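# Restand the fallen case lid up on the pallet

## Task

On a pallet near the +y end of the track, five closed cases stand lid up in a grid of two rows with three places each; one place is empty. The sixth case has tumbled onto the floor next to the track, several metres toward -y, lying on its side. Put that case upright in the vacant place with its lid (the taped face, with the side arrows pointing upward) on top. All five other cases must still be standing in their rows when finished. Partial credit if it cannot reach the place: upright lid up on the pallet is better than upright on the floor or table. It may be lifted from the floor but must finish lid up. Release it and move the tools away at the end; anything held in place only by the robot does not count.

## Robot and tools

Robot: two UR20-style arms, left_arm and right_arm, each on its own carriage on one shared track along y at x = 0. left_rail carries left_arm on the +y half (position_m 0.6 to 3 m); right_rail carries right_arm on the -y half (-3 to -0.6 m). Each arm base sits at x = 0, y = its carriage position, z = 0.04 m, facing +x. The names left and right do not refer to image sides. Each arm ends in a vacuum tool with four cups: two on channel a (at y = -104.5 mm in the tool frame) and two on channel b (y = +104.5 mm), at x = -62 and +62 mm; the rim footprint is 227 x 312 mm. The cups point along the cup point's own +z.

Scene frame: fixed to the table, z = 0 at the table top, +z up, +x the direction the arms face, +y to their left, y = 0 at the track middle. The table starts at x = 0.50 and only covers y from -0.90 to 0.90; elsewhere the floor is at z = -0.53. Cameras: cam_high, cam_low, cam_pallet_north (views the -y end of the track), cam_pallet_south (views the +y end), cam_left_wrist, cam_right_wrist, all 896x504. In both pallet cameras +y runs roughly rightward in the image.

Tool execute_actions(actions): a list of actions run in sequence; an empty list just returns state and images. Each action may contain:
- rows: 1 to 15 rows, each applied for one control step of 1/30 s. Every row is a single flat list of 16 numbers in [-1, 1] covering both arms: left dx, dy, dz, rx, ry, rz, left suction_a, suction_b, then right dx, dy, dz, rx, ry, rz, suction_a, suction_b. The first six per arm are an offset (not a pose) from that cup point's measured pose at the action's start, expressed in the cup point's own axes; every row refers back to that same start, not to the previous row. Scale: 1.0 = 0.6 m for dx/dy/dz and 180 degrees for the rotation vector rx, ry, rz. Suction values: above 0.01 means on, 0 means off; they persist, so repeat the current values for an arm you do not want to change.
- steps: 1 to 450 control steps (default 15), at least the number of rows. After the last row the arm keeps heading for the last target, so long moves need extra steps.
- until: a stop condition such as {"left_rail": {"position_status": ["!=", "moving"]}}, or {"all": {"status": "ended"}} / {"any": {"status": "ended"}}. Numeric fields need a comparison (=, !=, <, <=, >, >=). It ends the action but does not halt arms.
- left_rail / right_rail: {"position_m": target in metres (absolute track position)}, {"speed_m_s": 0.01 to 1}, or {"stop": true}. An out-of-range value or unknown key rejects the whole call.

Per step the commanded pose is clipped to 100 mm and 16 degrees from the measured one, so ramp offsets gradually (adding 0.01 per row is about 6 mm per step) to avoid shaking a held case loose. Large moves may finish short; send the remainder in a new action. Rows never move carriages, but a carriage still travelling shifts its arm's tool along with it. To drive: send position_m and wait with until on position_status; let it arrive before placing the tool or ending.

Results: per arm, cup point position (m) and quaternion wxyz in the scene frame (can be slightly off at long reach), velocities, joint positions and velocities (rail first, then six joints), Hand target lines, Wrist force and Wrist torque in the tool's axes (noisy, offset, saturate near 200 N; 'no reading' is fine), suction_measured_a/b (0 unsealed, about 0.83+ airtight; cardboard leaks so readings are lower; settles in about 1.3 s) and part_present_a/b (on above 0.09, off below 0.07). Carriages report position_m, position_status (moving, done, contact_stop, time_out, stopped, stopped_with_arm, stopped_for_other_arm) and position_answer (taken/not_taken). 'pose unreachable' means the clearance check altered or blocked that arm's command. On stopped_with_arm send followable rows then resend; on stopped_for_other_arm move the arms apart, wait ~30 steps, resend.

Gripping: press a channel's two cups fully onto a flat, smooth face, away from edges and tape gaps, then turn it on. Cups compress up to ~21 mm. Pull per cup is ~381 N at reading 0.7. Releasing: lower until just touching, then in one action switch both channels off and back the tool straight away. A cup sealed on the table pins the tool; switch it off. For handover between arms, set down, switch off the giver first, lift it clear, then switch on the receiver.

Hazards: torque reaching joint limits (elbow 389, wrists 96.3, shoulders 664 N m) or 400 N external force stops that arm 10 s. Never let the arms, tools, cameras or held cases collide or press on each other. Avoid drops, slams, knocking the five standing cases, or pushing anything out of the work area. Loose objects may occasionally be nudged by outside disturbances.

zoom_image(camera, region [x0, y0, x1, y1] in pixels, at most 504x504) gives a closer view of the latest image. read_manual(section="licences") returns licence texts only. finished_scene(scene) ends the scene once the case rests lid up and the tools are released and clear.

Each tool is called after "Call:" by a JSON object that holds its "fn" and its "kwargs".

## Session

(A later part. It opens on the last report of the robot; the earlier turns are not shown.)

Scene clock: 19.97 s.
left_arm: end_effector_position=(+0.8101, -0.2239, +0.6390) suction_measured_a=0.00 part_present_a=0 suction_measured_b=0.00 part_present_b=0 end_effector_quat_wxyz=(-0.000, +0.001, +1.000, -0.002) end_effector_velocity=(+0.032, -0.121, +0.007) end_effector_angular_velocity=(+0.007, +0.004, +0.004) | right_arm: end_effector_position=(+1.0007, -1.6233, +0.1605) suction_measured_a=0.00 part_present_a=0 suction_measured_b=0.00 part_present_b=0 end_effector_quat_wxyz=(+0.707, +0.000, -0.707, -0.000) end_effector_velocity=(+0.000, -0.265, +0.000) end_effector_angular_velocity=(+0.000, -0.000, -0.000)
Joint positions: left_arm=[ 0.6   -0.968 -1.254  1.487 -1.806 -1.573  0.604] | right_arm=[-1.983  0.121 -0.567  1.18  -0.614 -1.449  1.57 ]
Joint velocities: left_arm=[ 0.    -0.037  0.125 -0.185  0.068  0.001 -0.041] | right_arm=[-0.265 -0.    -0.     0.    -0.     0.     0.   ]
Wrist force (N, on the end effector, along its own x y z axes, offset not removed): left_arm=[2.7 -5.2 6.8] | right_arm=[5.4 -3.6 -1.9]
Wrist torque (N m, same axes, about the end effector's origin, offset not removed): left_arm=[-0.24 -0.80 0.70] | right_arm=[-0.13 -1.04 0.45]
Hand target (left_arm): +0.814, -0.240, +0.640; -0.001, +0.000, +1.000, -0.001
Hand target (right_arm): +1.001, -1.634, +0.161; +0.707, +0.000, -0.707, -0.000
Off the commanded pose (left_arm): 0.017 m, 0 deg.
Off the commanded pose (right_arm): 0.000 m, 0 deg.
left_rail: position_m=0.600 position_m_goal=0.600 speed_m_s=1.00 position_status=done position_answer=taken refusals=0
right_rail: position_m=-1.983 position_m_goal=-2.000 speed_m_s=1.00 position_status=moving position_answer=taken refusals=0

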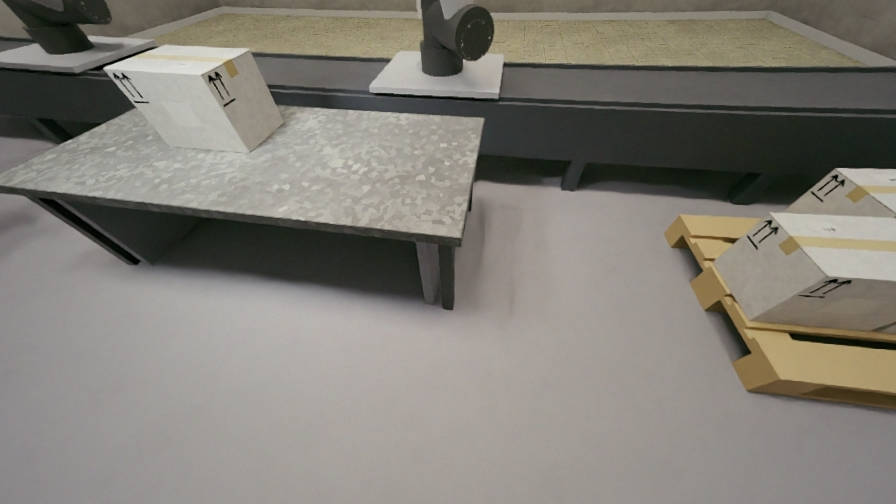

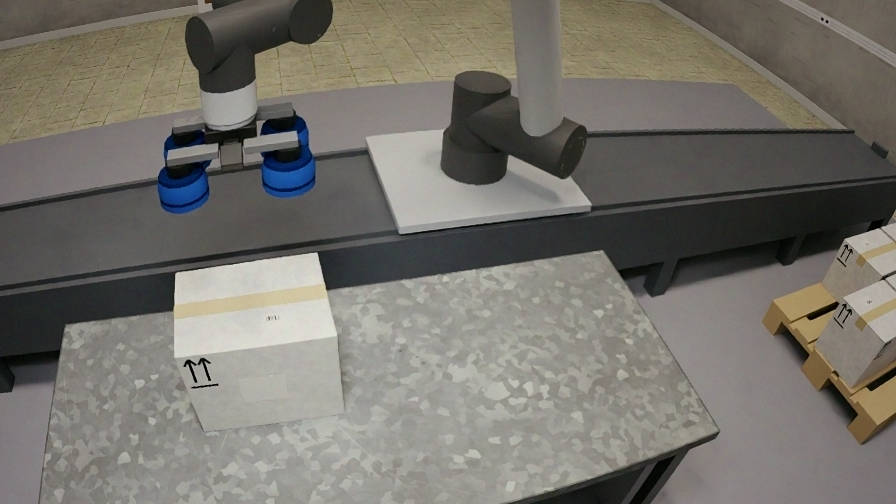

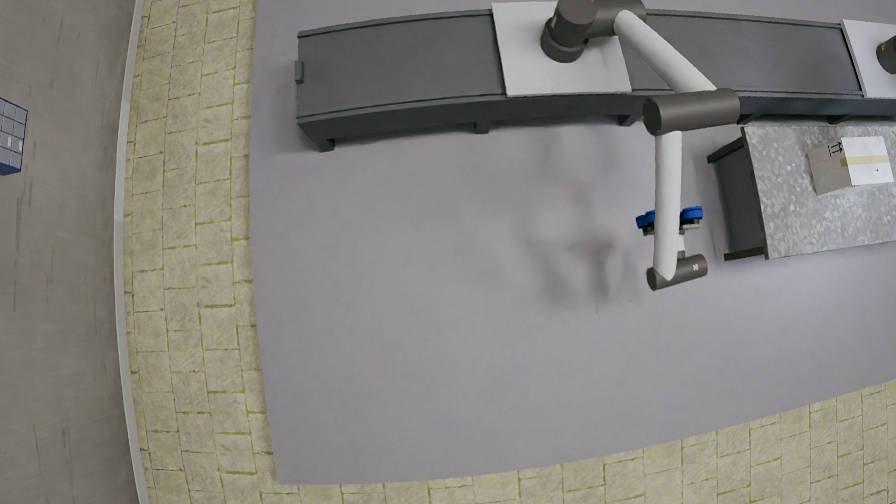

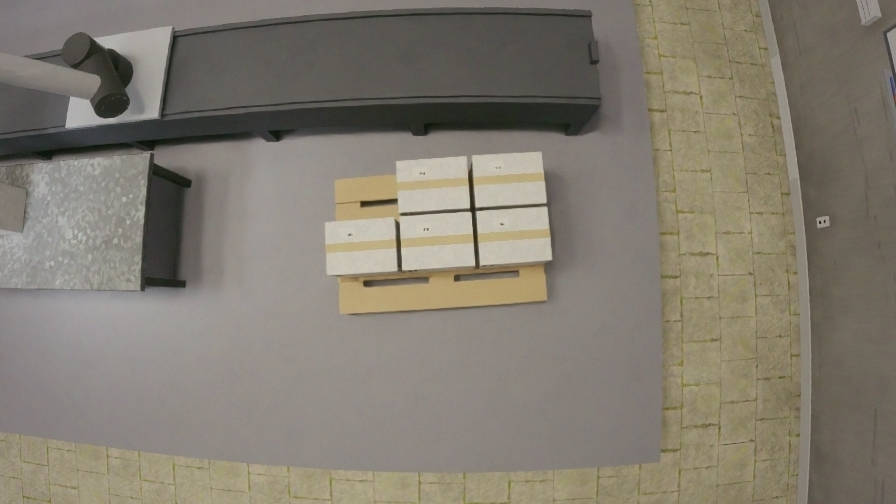

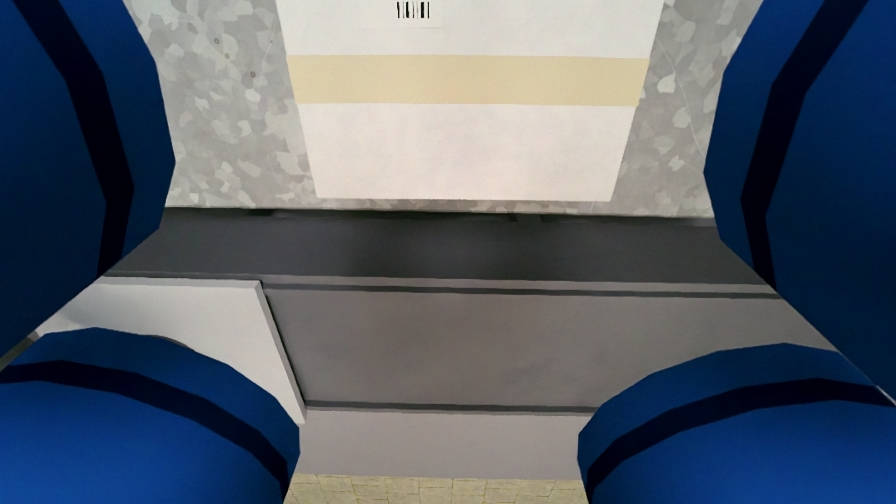

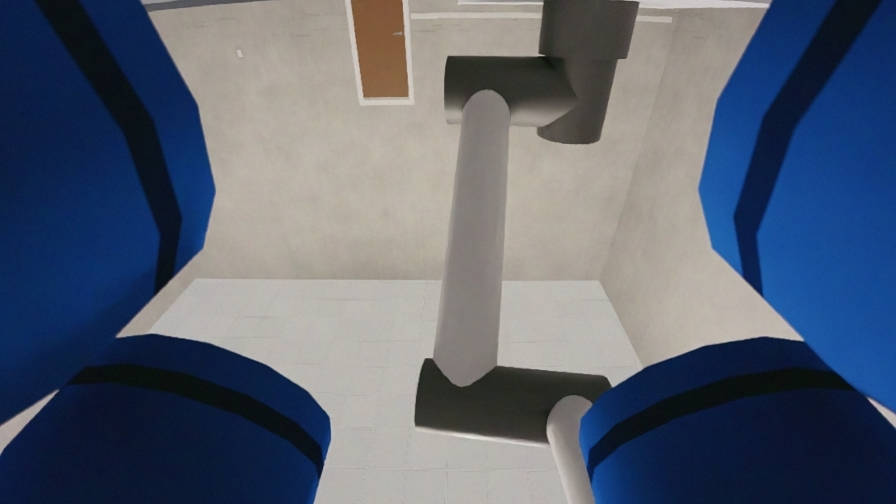

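Call:
{"fn": "zoom_image", "kwargs": {"camera": "cam_left_wrist", "region": [260, 30, 680, 240]}}

Call:
{"fn": "execute_actions", "kwargs": {"actions": []}}

Region (260, 30, 680, 240) of cam_left_wrist's 896x504 image, scaled by 1.200, with more detail than that image has.

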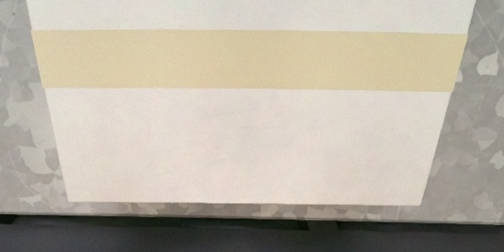

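Scene clock: 20.13 s.
left_arm: end_effector_position=(+0.8133, -0.2354, +0.6398) suction_measured_a=0.00 part_present_a=0 suction_measured_b=0.00 part_present_b=0 end_effector_quat_wxyz=(-0.001, +0.001, +1.000, -0.001) end_effector_velocity=(+0.009, -0.033, +0.003) end_effector_angular_velocity=(+0.002, +0.001, +0.001) | right_arm: end_effector_position=(+1.0007, -1.6404, +0.1605) suction_measured_a=0.00 part_present_a=0 suction_measured_b=0.00 part_present_b=0 end_effector_quat_wxyz=(+0.707, +0.000, -0.707, -0.000) end_effector_velocity=(-0.001, +0.003, -0.000) end_effector_angular_velocity=(-0.000, +0.000, +0.003)
Joint positions: left_arm=[ 0.6   -0.971 -1.242  1.469 -1.8   -1.573  0.6  ] | right_arm=[-2.     0.121 -0.567  1.18  -0.614 -1.449  1.57 ]
Joint velocities: left_arm=[ 0.    -0.01   0.035 -0.053  0.02   0.    -0.011] | right_arm=[ 0.     0.003  0.    -0.    -0.     0.     0.   ]
Wrist force (N, on the end effector, along its own x y z axes, offset not removed): left_arm=[2.6 -1.4 6.0] | right_arm=[4.6 -0.9 -2.6]
Wrist torque (N m, same axes, about the end effector's origin, offset not removed): left_arm=[0.14 -0.79 0.66] | right_arm=[0.12 -1.01 0.46]
Hand target (left_arm): +0.814, -0.240, +0.640; -0.001, +0.000, +1.000, -0.001
Hand target (right_arm): +1.001, -1.640, +0.161; +0.707, +0.000, -0.707, -0.000
Off the commanded pose (left_arm): 0.005 m, 0 deg.
Off the commanded pose (right_arm): 0.000 m, 0 deg.
left_rail: position_m=0.600 position_m_goal=0.600 speed_m_s=1.00 position_status=done position_answer=taken refusals=0
right_rail: position_m=-2.000 position_m_goal=-2.000 speed_m_s=1.00 position_status=done position_answer=taken refusals=0

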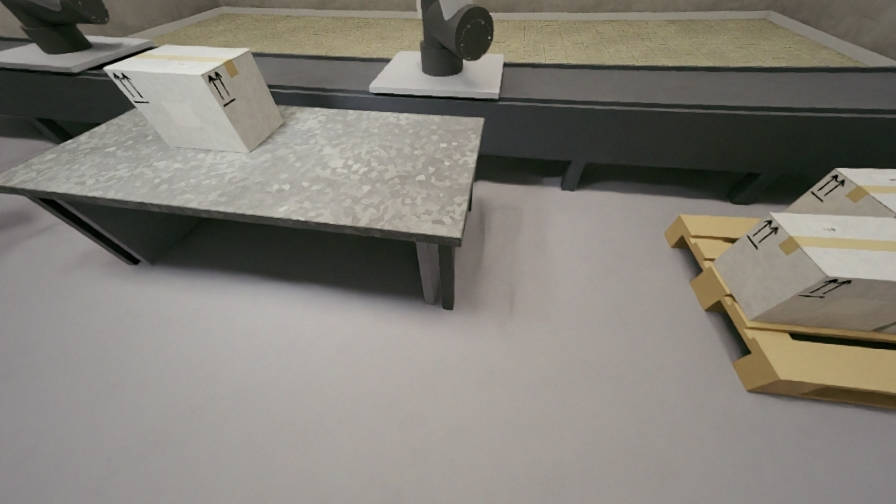

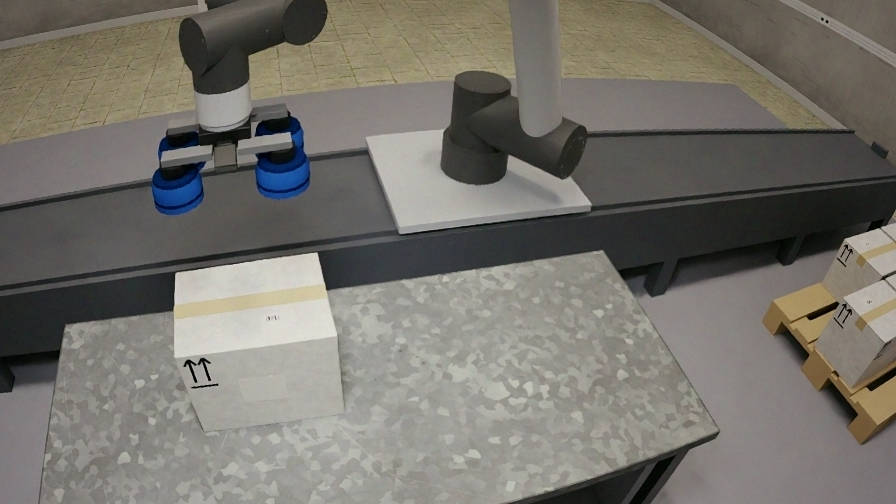

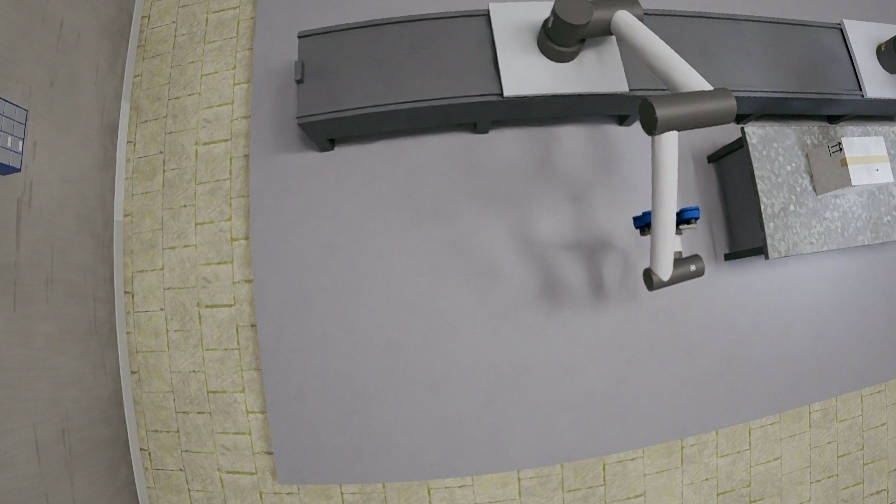

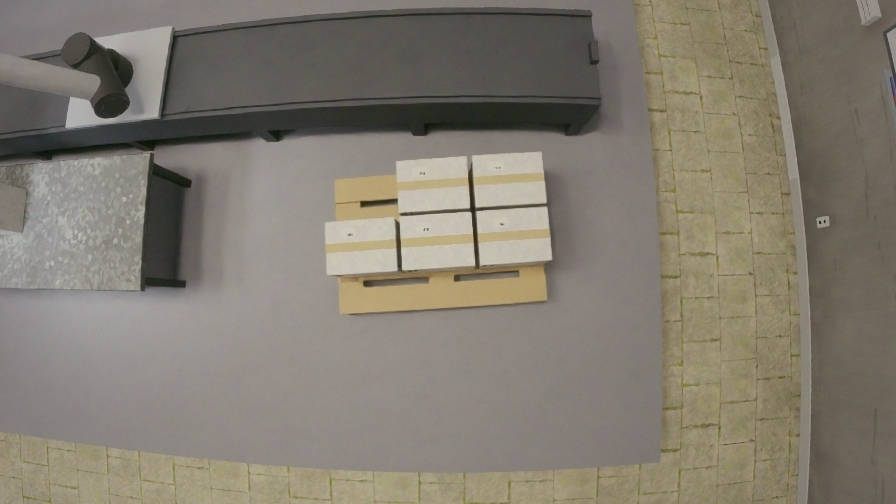

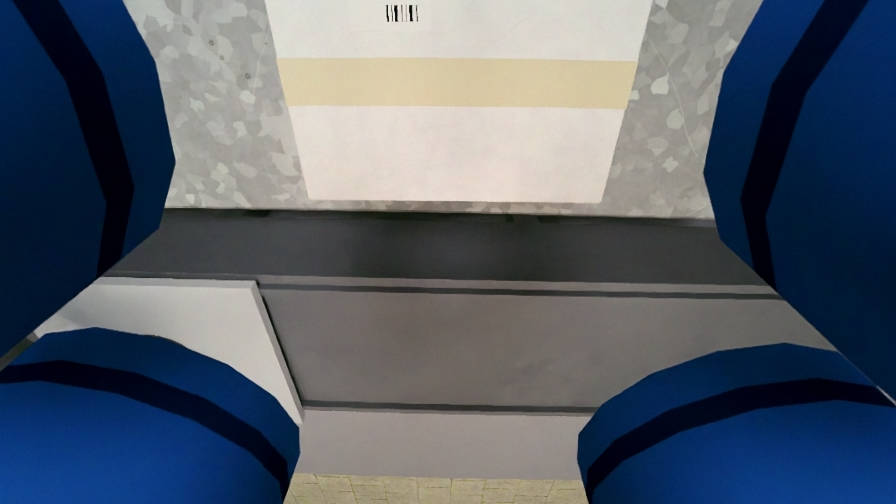

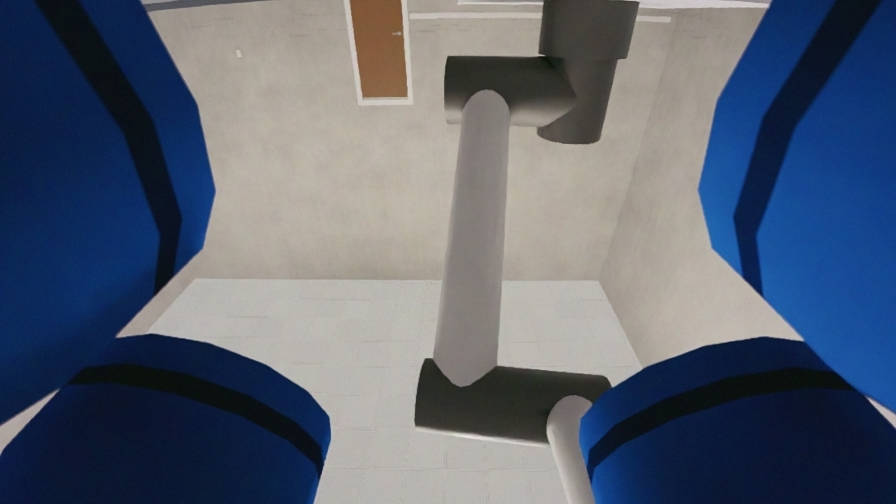

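Call:
{"fn": "execute_actions", "kwargs": {"actions": [{"rows":[
[0,-0.008,0.02,0,0,-0.001,0,0, 0,0,0,0,0,0,0,0],
[0.002,-0.009,0.05,0,0,-0.002,0,0, 0,0,0,0,0,0,0,0],
[0.004,-0.01,0.09,0,0,-0.003,0,0, 0,0,0,0,0,0,0,0],
[0.006,-0.011,0.135,0,0,-0.004,0,0, 0,0,0,0,0,0,0,0],
[0.006,-0.011,0.18,0,0,-0.004,0,0, 0,0,0,0,0,0,0,0],
[0.006,-0.011,0.23,0,0,-0.004,0,0, 0,0,0,0,0,0,0,0],
[0.006,-0.011,0.28,0,0,-0.004,0,0, 0,0,0,0,0,0,0,0],
[0.006,-0.011,0.33,0,0,-0.004,0,0, 0,0,0,0,0,0,0,0],
[0.006,-0.011,0.38,0,0,-0.004,0,0, 0,0,0,0,0,0,0,0],
[0.006,-0.011,0.43,0,0,-0.004,0,0, 0,0,0,0,0,0,0,0],
[0.006,-0.011,0.48,0,0,-0.004,0,0, 0,0,0,0,0,0,0,0],
[0.006,-0.011,0.53,0,0,-0.004,0,0, 0,0,0,0,0,0,0,0],
[0.006,-0.011,0.592,0,0,-0.004,1,1, 0,0,0,0,0,0,0,0]
],"steps":36}]}}

Scene clock: 22.47 s.
left_arm: end_effector_position=(+0.8097, -0.2428, +0.2867) suction_measured_a=0.81 part_present_a=1 suction_measured_b=0.80 part_present_b=1 end_effector_quat_wxyz=(-0.000, -0.006, +1.000, -0.001) end_effector_velocity=(+0.000, -0.001, -0.014) end_effector_angular_velocity=(+0.001, +0.001, -0.000) | right_arm: end_effector_position=(+1.0007, -1.6404, +0.1605) suction_measured_a=0.00 part_present_a=0 suction_measured_b=0.00 part_present_b=0 end_effector_quat_wxyz=(+0.707, +0.000, -0.707, -0.000) end_effector_velocity=(+0.000, -0.000, +0.000) end_effector_angular_velocity=(-0.000, -0.000, -0.000)
Joint positions: left_arm=[ 0.6   -0.978 -1.06   1.732 -2.245 -1.573  0.582] | right_arm=[-2.     0.121 -0.567  1.18  -0.614 -1.449  1.57 ]
Joint velocities: left_arm=[ 0.     0.     0.011  0.005 -0.015  0.     0.   ] | right_arm=[ 0. -0. -0. -0. -0. -0.  0.]
Wrist force (N, on the end effector, along its own x y z axes, offset not removed): left_arm=[7.5 -8.2 -50.9] | right_arm=[2.7 -0.6 -0.6]
Wrist torque (N m, same axes, about the end effector's origin, offset not removed): left_arm=[1.48 -0.02 0.55] | right_arm=[0.17 -0.79 0.28]
Hand target (left_arm): +0.810, -0.243, +0.285; -0.001, -0.006, +1.000, -0.001
Hand target (right_arm): +1.001, -1.640, +0.161; +0.707, +0.000, -0.707, -0.000
Off the commanded pose (left_arm): 0.002 m, 0 deg.
Off the commanded pose (right_arm): 0.000 m, 0 deg.
left_rail: position_m=0.600 position_m_goal=0.600 speed_m_s=1.00 position_status=done position_answer=taken refusals=0
right_rail: position_m=-2.000 position_m_goal=-2.000 speed_m_s=1.00 position_status=done position_answer=taken refusals=0

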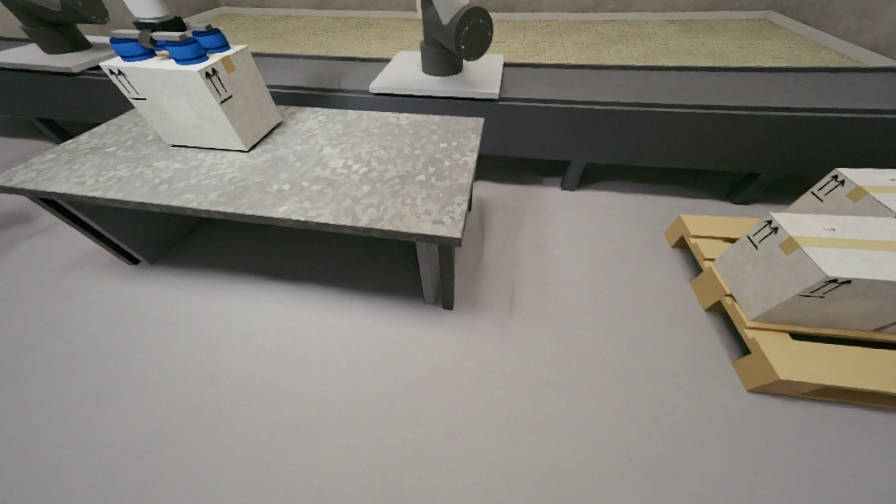

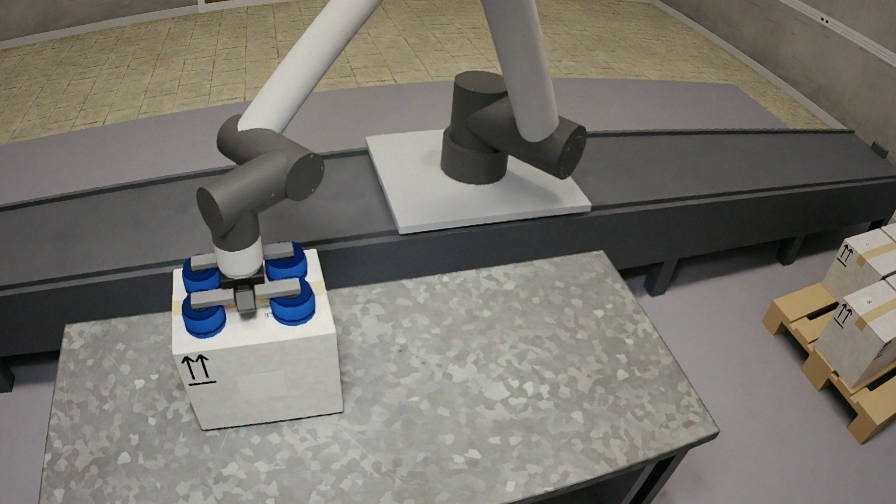

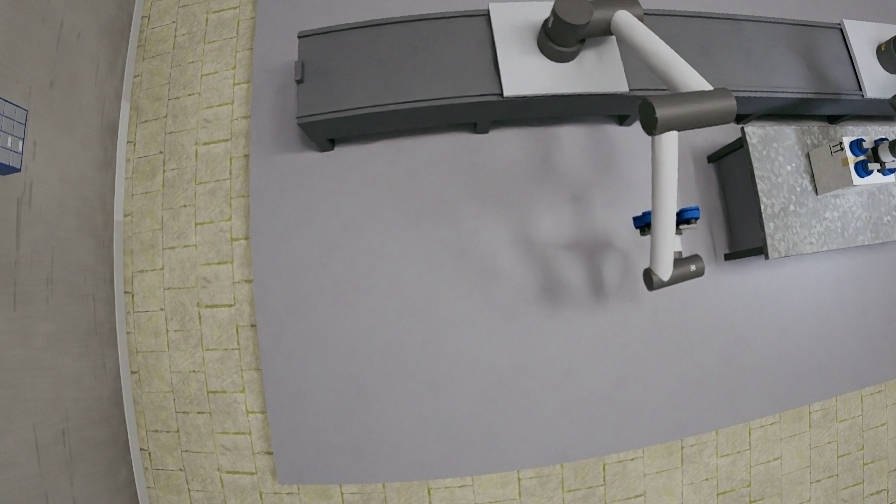

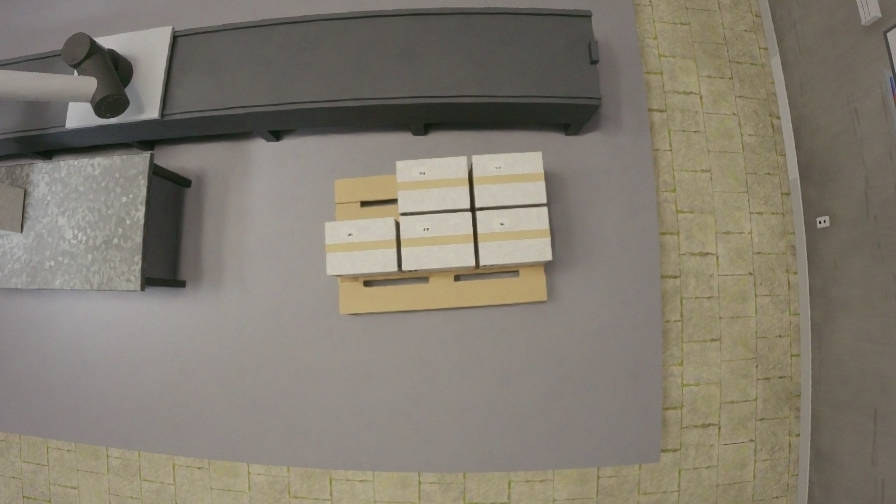

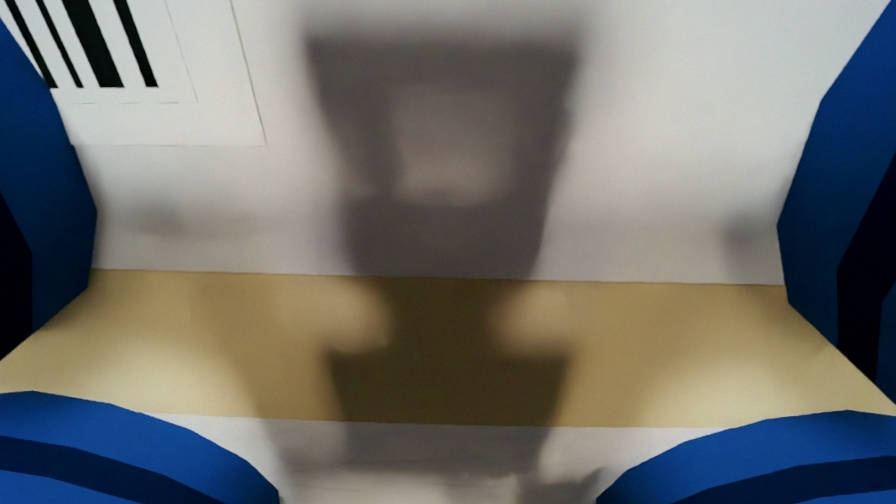

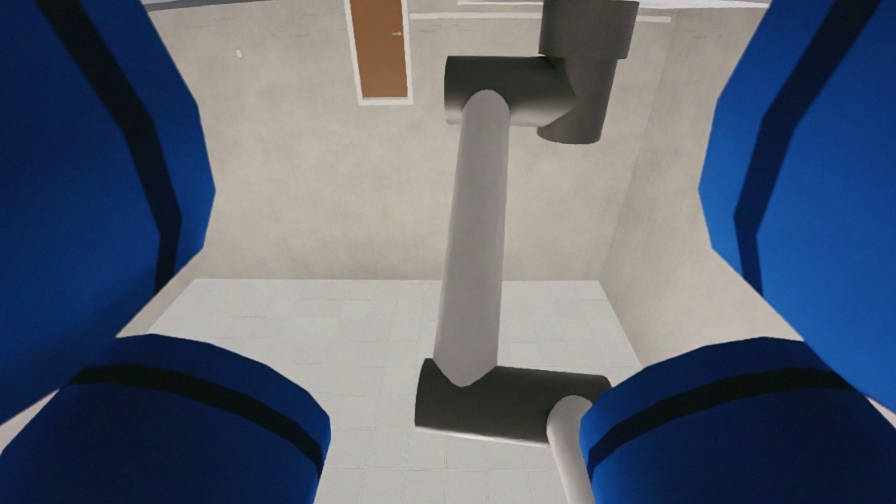

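Call:
{"fn": "execute_actions", "kwargs": {"actions": [{"left_rail":{"position_m":2.0},"rows":[
[0,0,-0.015,0,0,0,1,1, 0,0,0,0,0,0,0,0],
[0,0,-0.035,0,0,0,1,1, 0,0,0,0,0,0,0,0],
[0,0.01,-0.055,0,0,0,1,1, 0,0,0,0,0,0,0,0],
[0,0.025,-0.075,0,0,0,1,1, 0,0,0,0,0,0,0,0],
[0,0.045,-0.09,0,0,0,1,1, 0,0,0,0,0,0,0,0],
[0,0.07,-0.1,0,0,0,1,1, 0,0,0,0,0,0,0,0],
[0.005,0.1,-0.1,0,0,0,1,1, 0,0,0,0,0,0,0,0],
[0.005,0.135,-0.1,0,0,0,1,1, 0,0,0,0,0,0,0,0],
[0.01,0.175,-0.1,0,0,0,1,1, 0,0,0,0,0,0,0,0],
[0.01,0.22,-0.1,0,0,0,1,1, 0,0,0,0,0,0,0,0],
[0.015,0.27,-0.1,0,0,0,1,1, 0,0,0,0,0,0,0,0],
[0.02,0.35,-0.1,0,0,0,1,1, 0,0,0,0,0,0,0,0],
[0.05,1,-0.1,0,0,0,1,1, 0,0,0,0,0,0,0,0]
],"steps":38},{"rows":[
[0.01,0.2,0.01,0,0,-0.003,1,1, 0,0,0,0,0,0,0,0],
[0.015,0.3,0.04,0,0,-0.006,1,1, 0,0,0,0,0,0,0,0],
[0.02,0.45,0.09,0,0,-0.01,1,1, 0,0,0,0,0,0,0,0],
[0.035,0.72,0.19,0,0,-0.015,1,1, 0,0,0,0,0,0,0,0]
],"steps":24}]}}

Scene clock: 25.33 s.
left_arm: end_effector_position=(+0.7472, +2.0019, +0.2424) suction_measured_a=0.98 part_present_a=1 suction_measured_b=0.98 part_present_b=1 end_effector_quat_wxyz=(-0.002, -0.033, +0.999, +0.002) end_effector_velocity=(-0.015, +0.434, -0.118) end_effector_angular_velocity=(+0.002, -0.002, +0.010) | right_arm: end_effector_position=(+1.0007, -1.6404, +0.1605) suction_measured_a=0.00 part_present_a=0 suction_measured_b=0.00 part_present_b=0 end_effector_quat_wxyz=(+0.707, +0.000, -0.707, -0.000) end_effector_velocity=(-0.000, +0.000, -0.000) end_effector_angular_velocity=(+0.000, +0.000, +0.000)
Joint positions: left_arm=[ 2.    -0.271 -1.406  2.362 -2.522 -1.569  1.235] | right_arm=[-2.     0.121 -0.567  1.18  -0.614 -1.449  1.57 ]
Joint velocities: left_arm=[ 0.     0.574  0.145  0.087 -0.235  0.005  0.564] | right_arm=[ 0.  0.  0. -0. -0. -0. -0.]
Wrist force (N, on the end effector, along its own x y z axes, offset not removed): left_arm=[4.1 -1.5 -51.8] | right_arm=[4.1 -0.5 0.8]
Wrist torque (N m, same axes, about the end effector's origin, offset not removed): left_arm=[1.39 -0.36 0.63] | right_arm=[0.28 -0.80 0.35]
Hand target (left_arm): +0.745, +2.066, +0.226; -0.001, -0.033, +0.999, +0.001
Hand target (right_arm): +1.001, -1.640, +0.161; +0.707, +0.000, -0.707, -0.000
Off the commanded pose (left_arm): 0.072 m, 0 deg.
Off the commanded pose (right_arm): 0.000 m, 0 deg.
left_rail: position_m=2.000 position_m_goal=2.000 speed_m_s=1.00 position_status=done position_answer=taken refusals=0
right_rail: position_m=-2.000 position_m_goal=-2.000 speed_m_s=1.00 position_status=done position_answer=taken refusals=0

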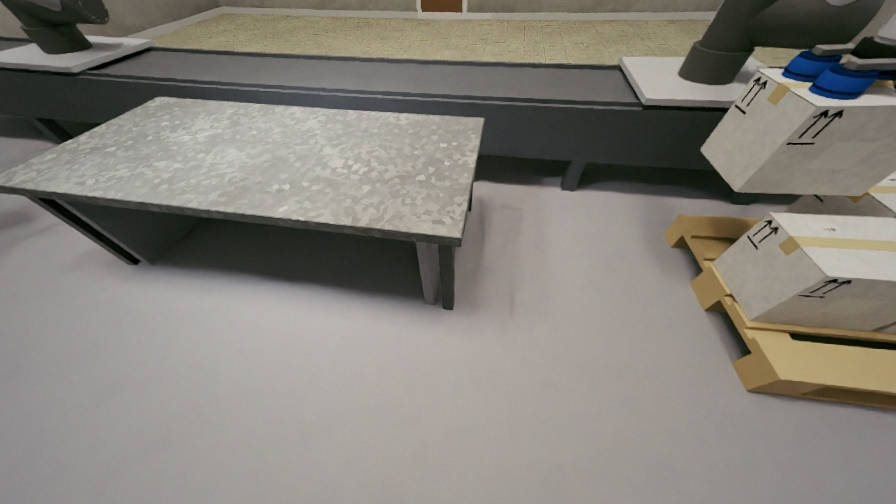

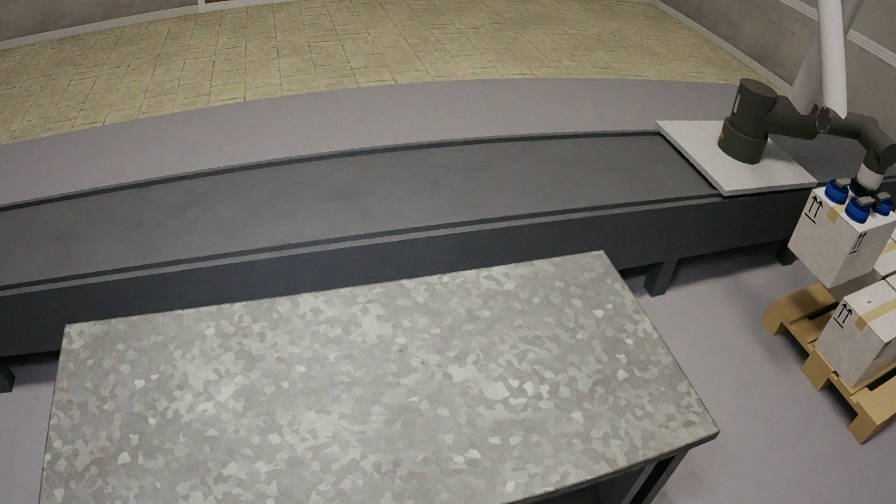

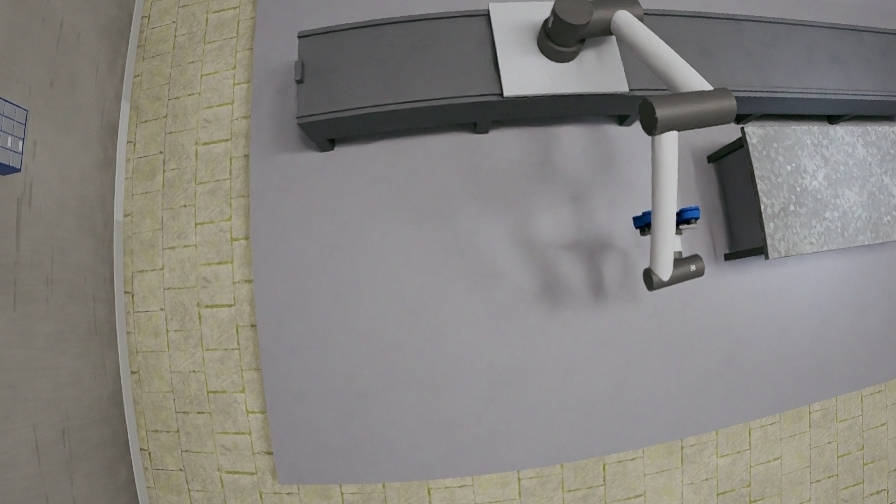

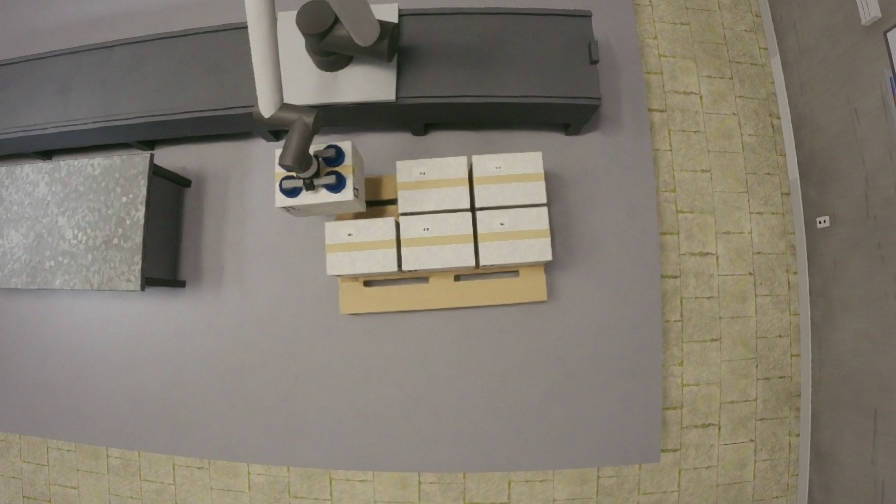

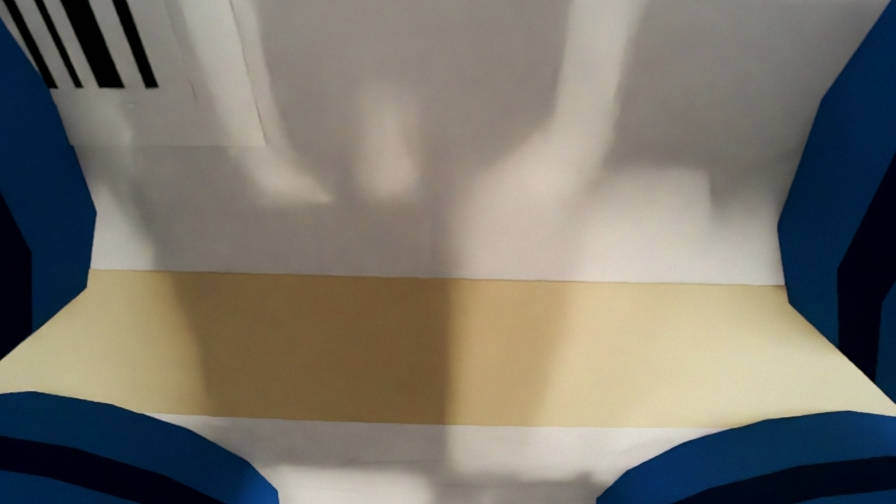

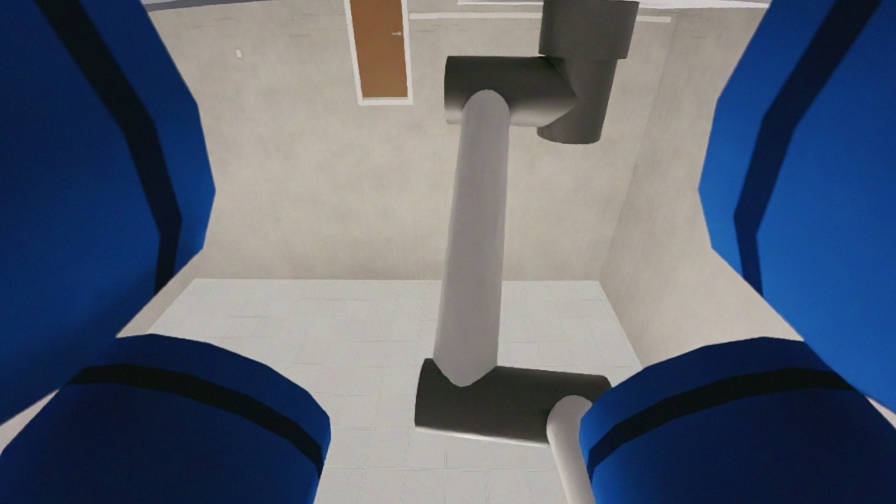

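Call:
{"fn": "zoom_image", "kwargs": {"camera": "cam_pallet_south", "region": [260, 130, 560, 320]}}

Call:
{"fn": "execute_actions", "kwargs": {"actions": []}}

Region (260, 130, 560, 320) of cam_pallet_south's 896x504 image, scaled by 1.680, with more detail than that image has; it fills the top 319 rows of this view, and the rest is white.

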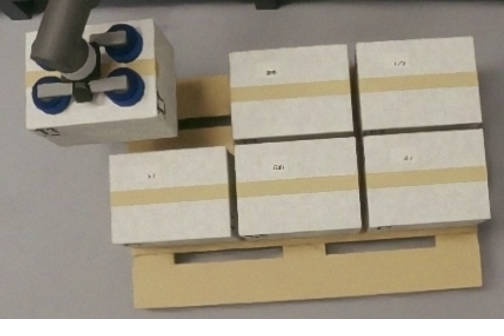

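Scene clock: 25.60 s.
left_arm: end_effector_position=(+0.7451, +2.0577, +0.2276) suction_measured_a=0.98 part_present_a=1 suction_measured_b=0.98 part_present_b=1 end_effector_quat_wxyz=(-0.001, -0.033, +0.999, +0.001) end_effector_velocity=(-0.004, +0.062, -0.016) end_effector_angular_velocity=(-0.002, -0.001, -0.000) | right_arm: end_effector_position=(+1.0007, -1.6404, +0.1605) suction_measured_a=0.00 part_present_a=0 suction_measured_b=0.00 part_present_b=0 end_effector_quat_wxyz=(+0.707, +0.000, -0.707, -0.000) end_effector_velocity=(+0.000, +0.000, +0.000) end_effector_angular_velocity=(-0.000, -0.000, +0.000)
Joint positions: left_arm=[ 2.    -0.196 -1.386  2.371 -2.552 -1.569  1.31 ] | right_arm=[-2.     0.121 -0.567  1.18  -0.614 -1.449  1.57 ]
Joint velocities: left_arm=[ 0.     0.084  0.023  0.009 -0.034 -0.002  0.085] | right_arm=[ 0.  0. -0. -0. -0. -0.  0.]
Wrist force (N, on the end effector, along its own x y z axes, offset not removed): left_arm=[0.7 2.7 -51.7] | right_arm=[6.7 -0.5 -0.5]
Wrist torque (N m, same axes, about the end effector's origin, offset not removed): left_arm=[1.30 -0.05 0.59] | right_arm=[0.17 -1.38 0.40]
Hand target (left_arm): +0.745, +2.066, +0.226; -0.001, -0.033, +0.999, +0.001
Hand target (right_arm): +1.001, -1.640, +0.161; +0.707, +0.000, -0.707, -0.000
Off the commanded pose (left_arm): 0.016 m, 0 deg.
Off the commanded pose (right_arm): 0.000 m, 0 deg.
left_rail: position_m=2.000 position_m_goal=2.000 speed_m_s=1.00 position_status=done position_answer=taken refusals=0
right_rail: position_m=-2.000 position_m_goal=-2.000 speed_m_s=1.00 position_status=done position_answer=taken refusals=0

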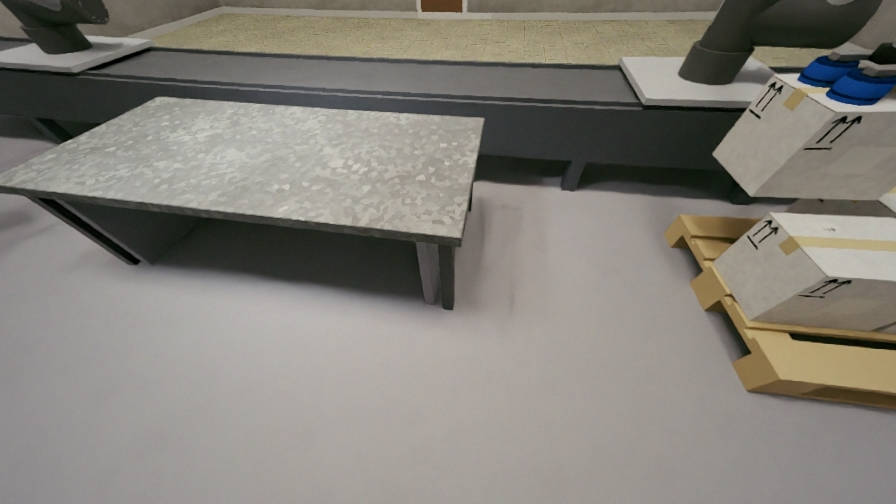

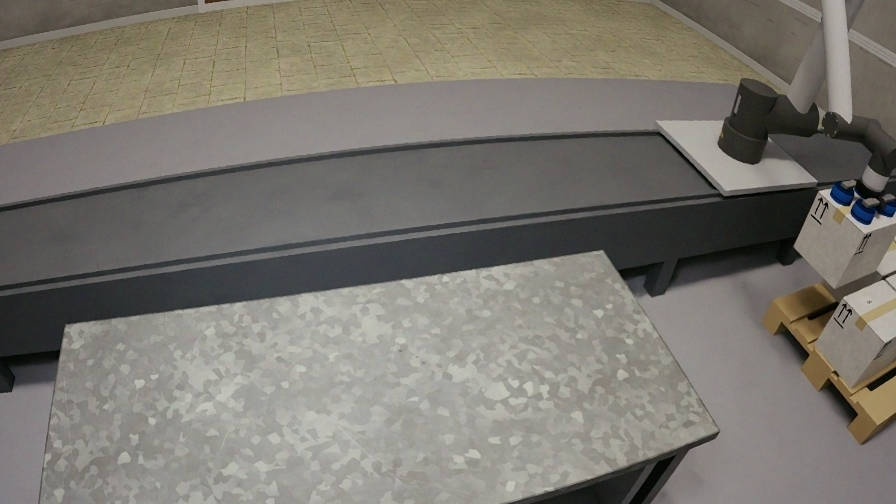

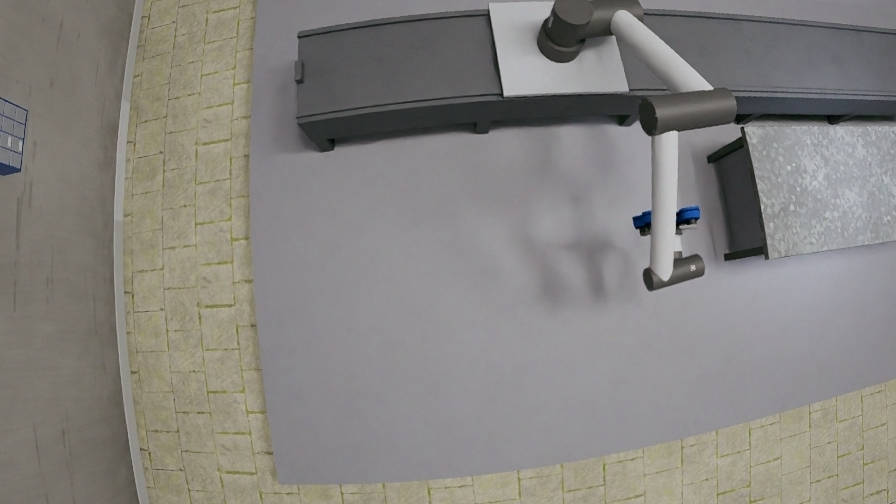

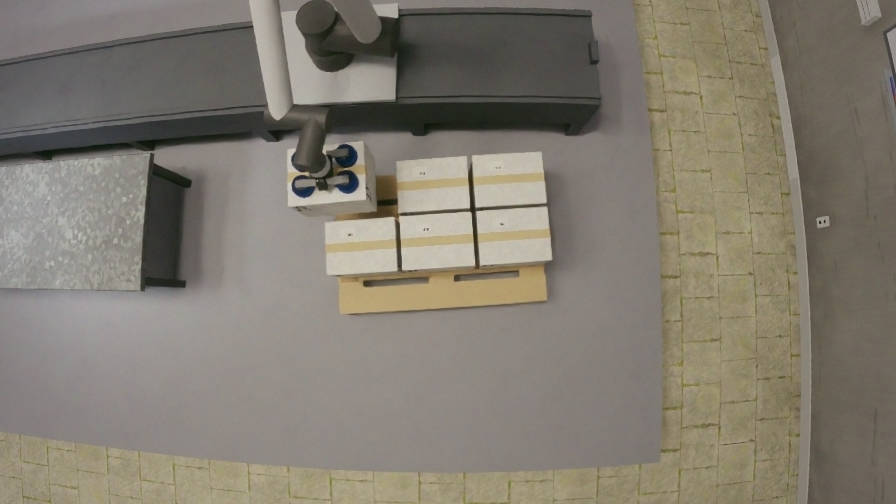

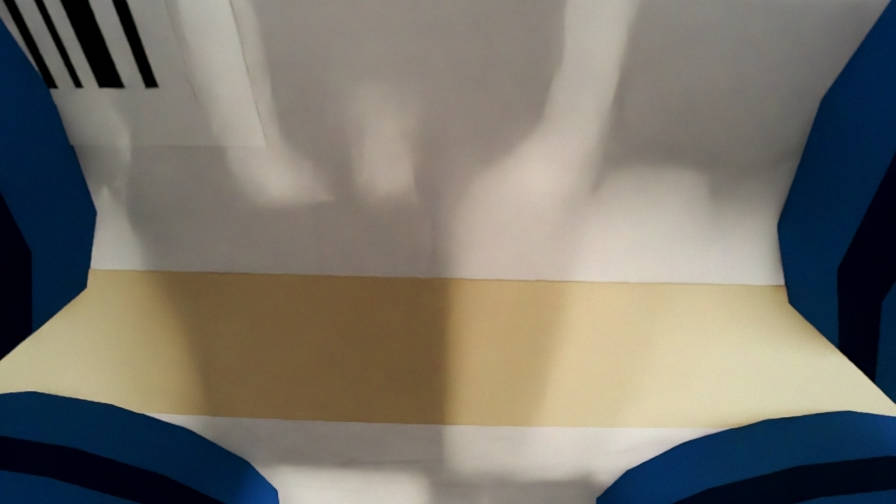

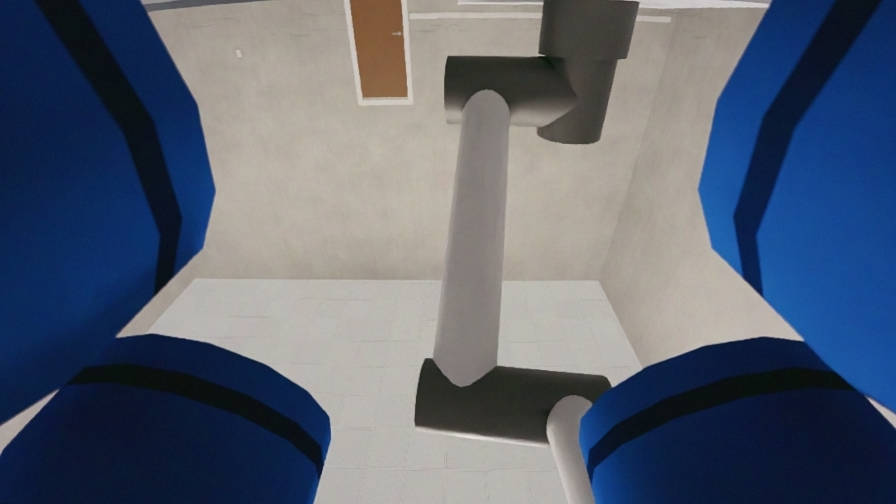

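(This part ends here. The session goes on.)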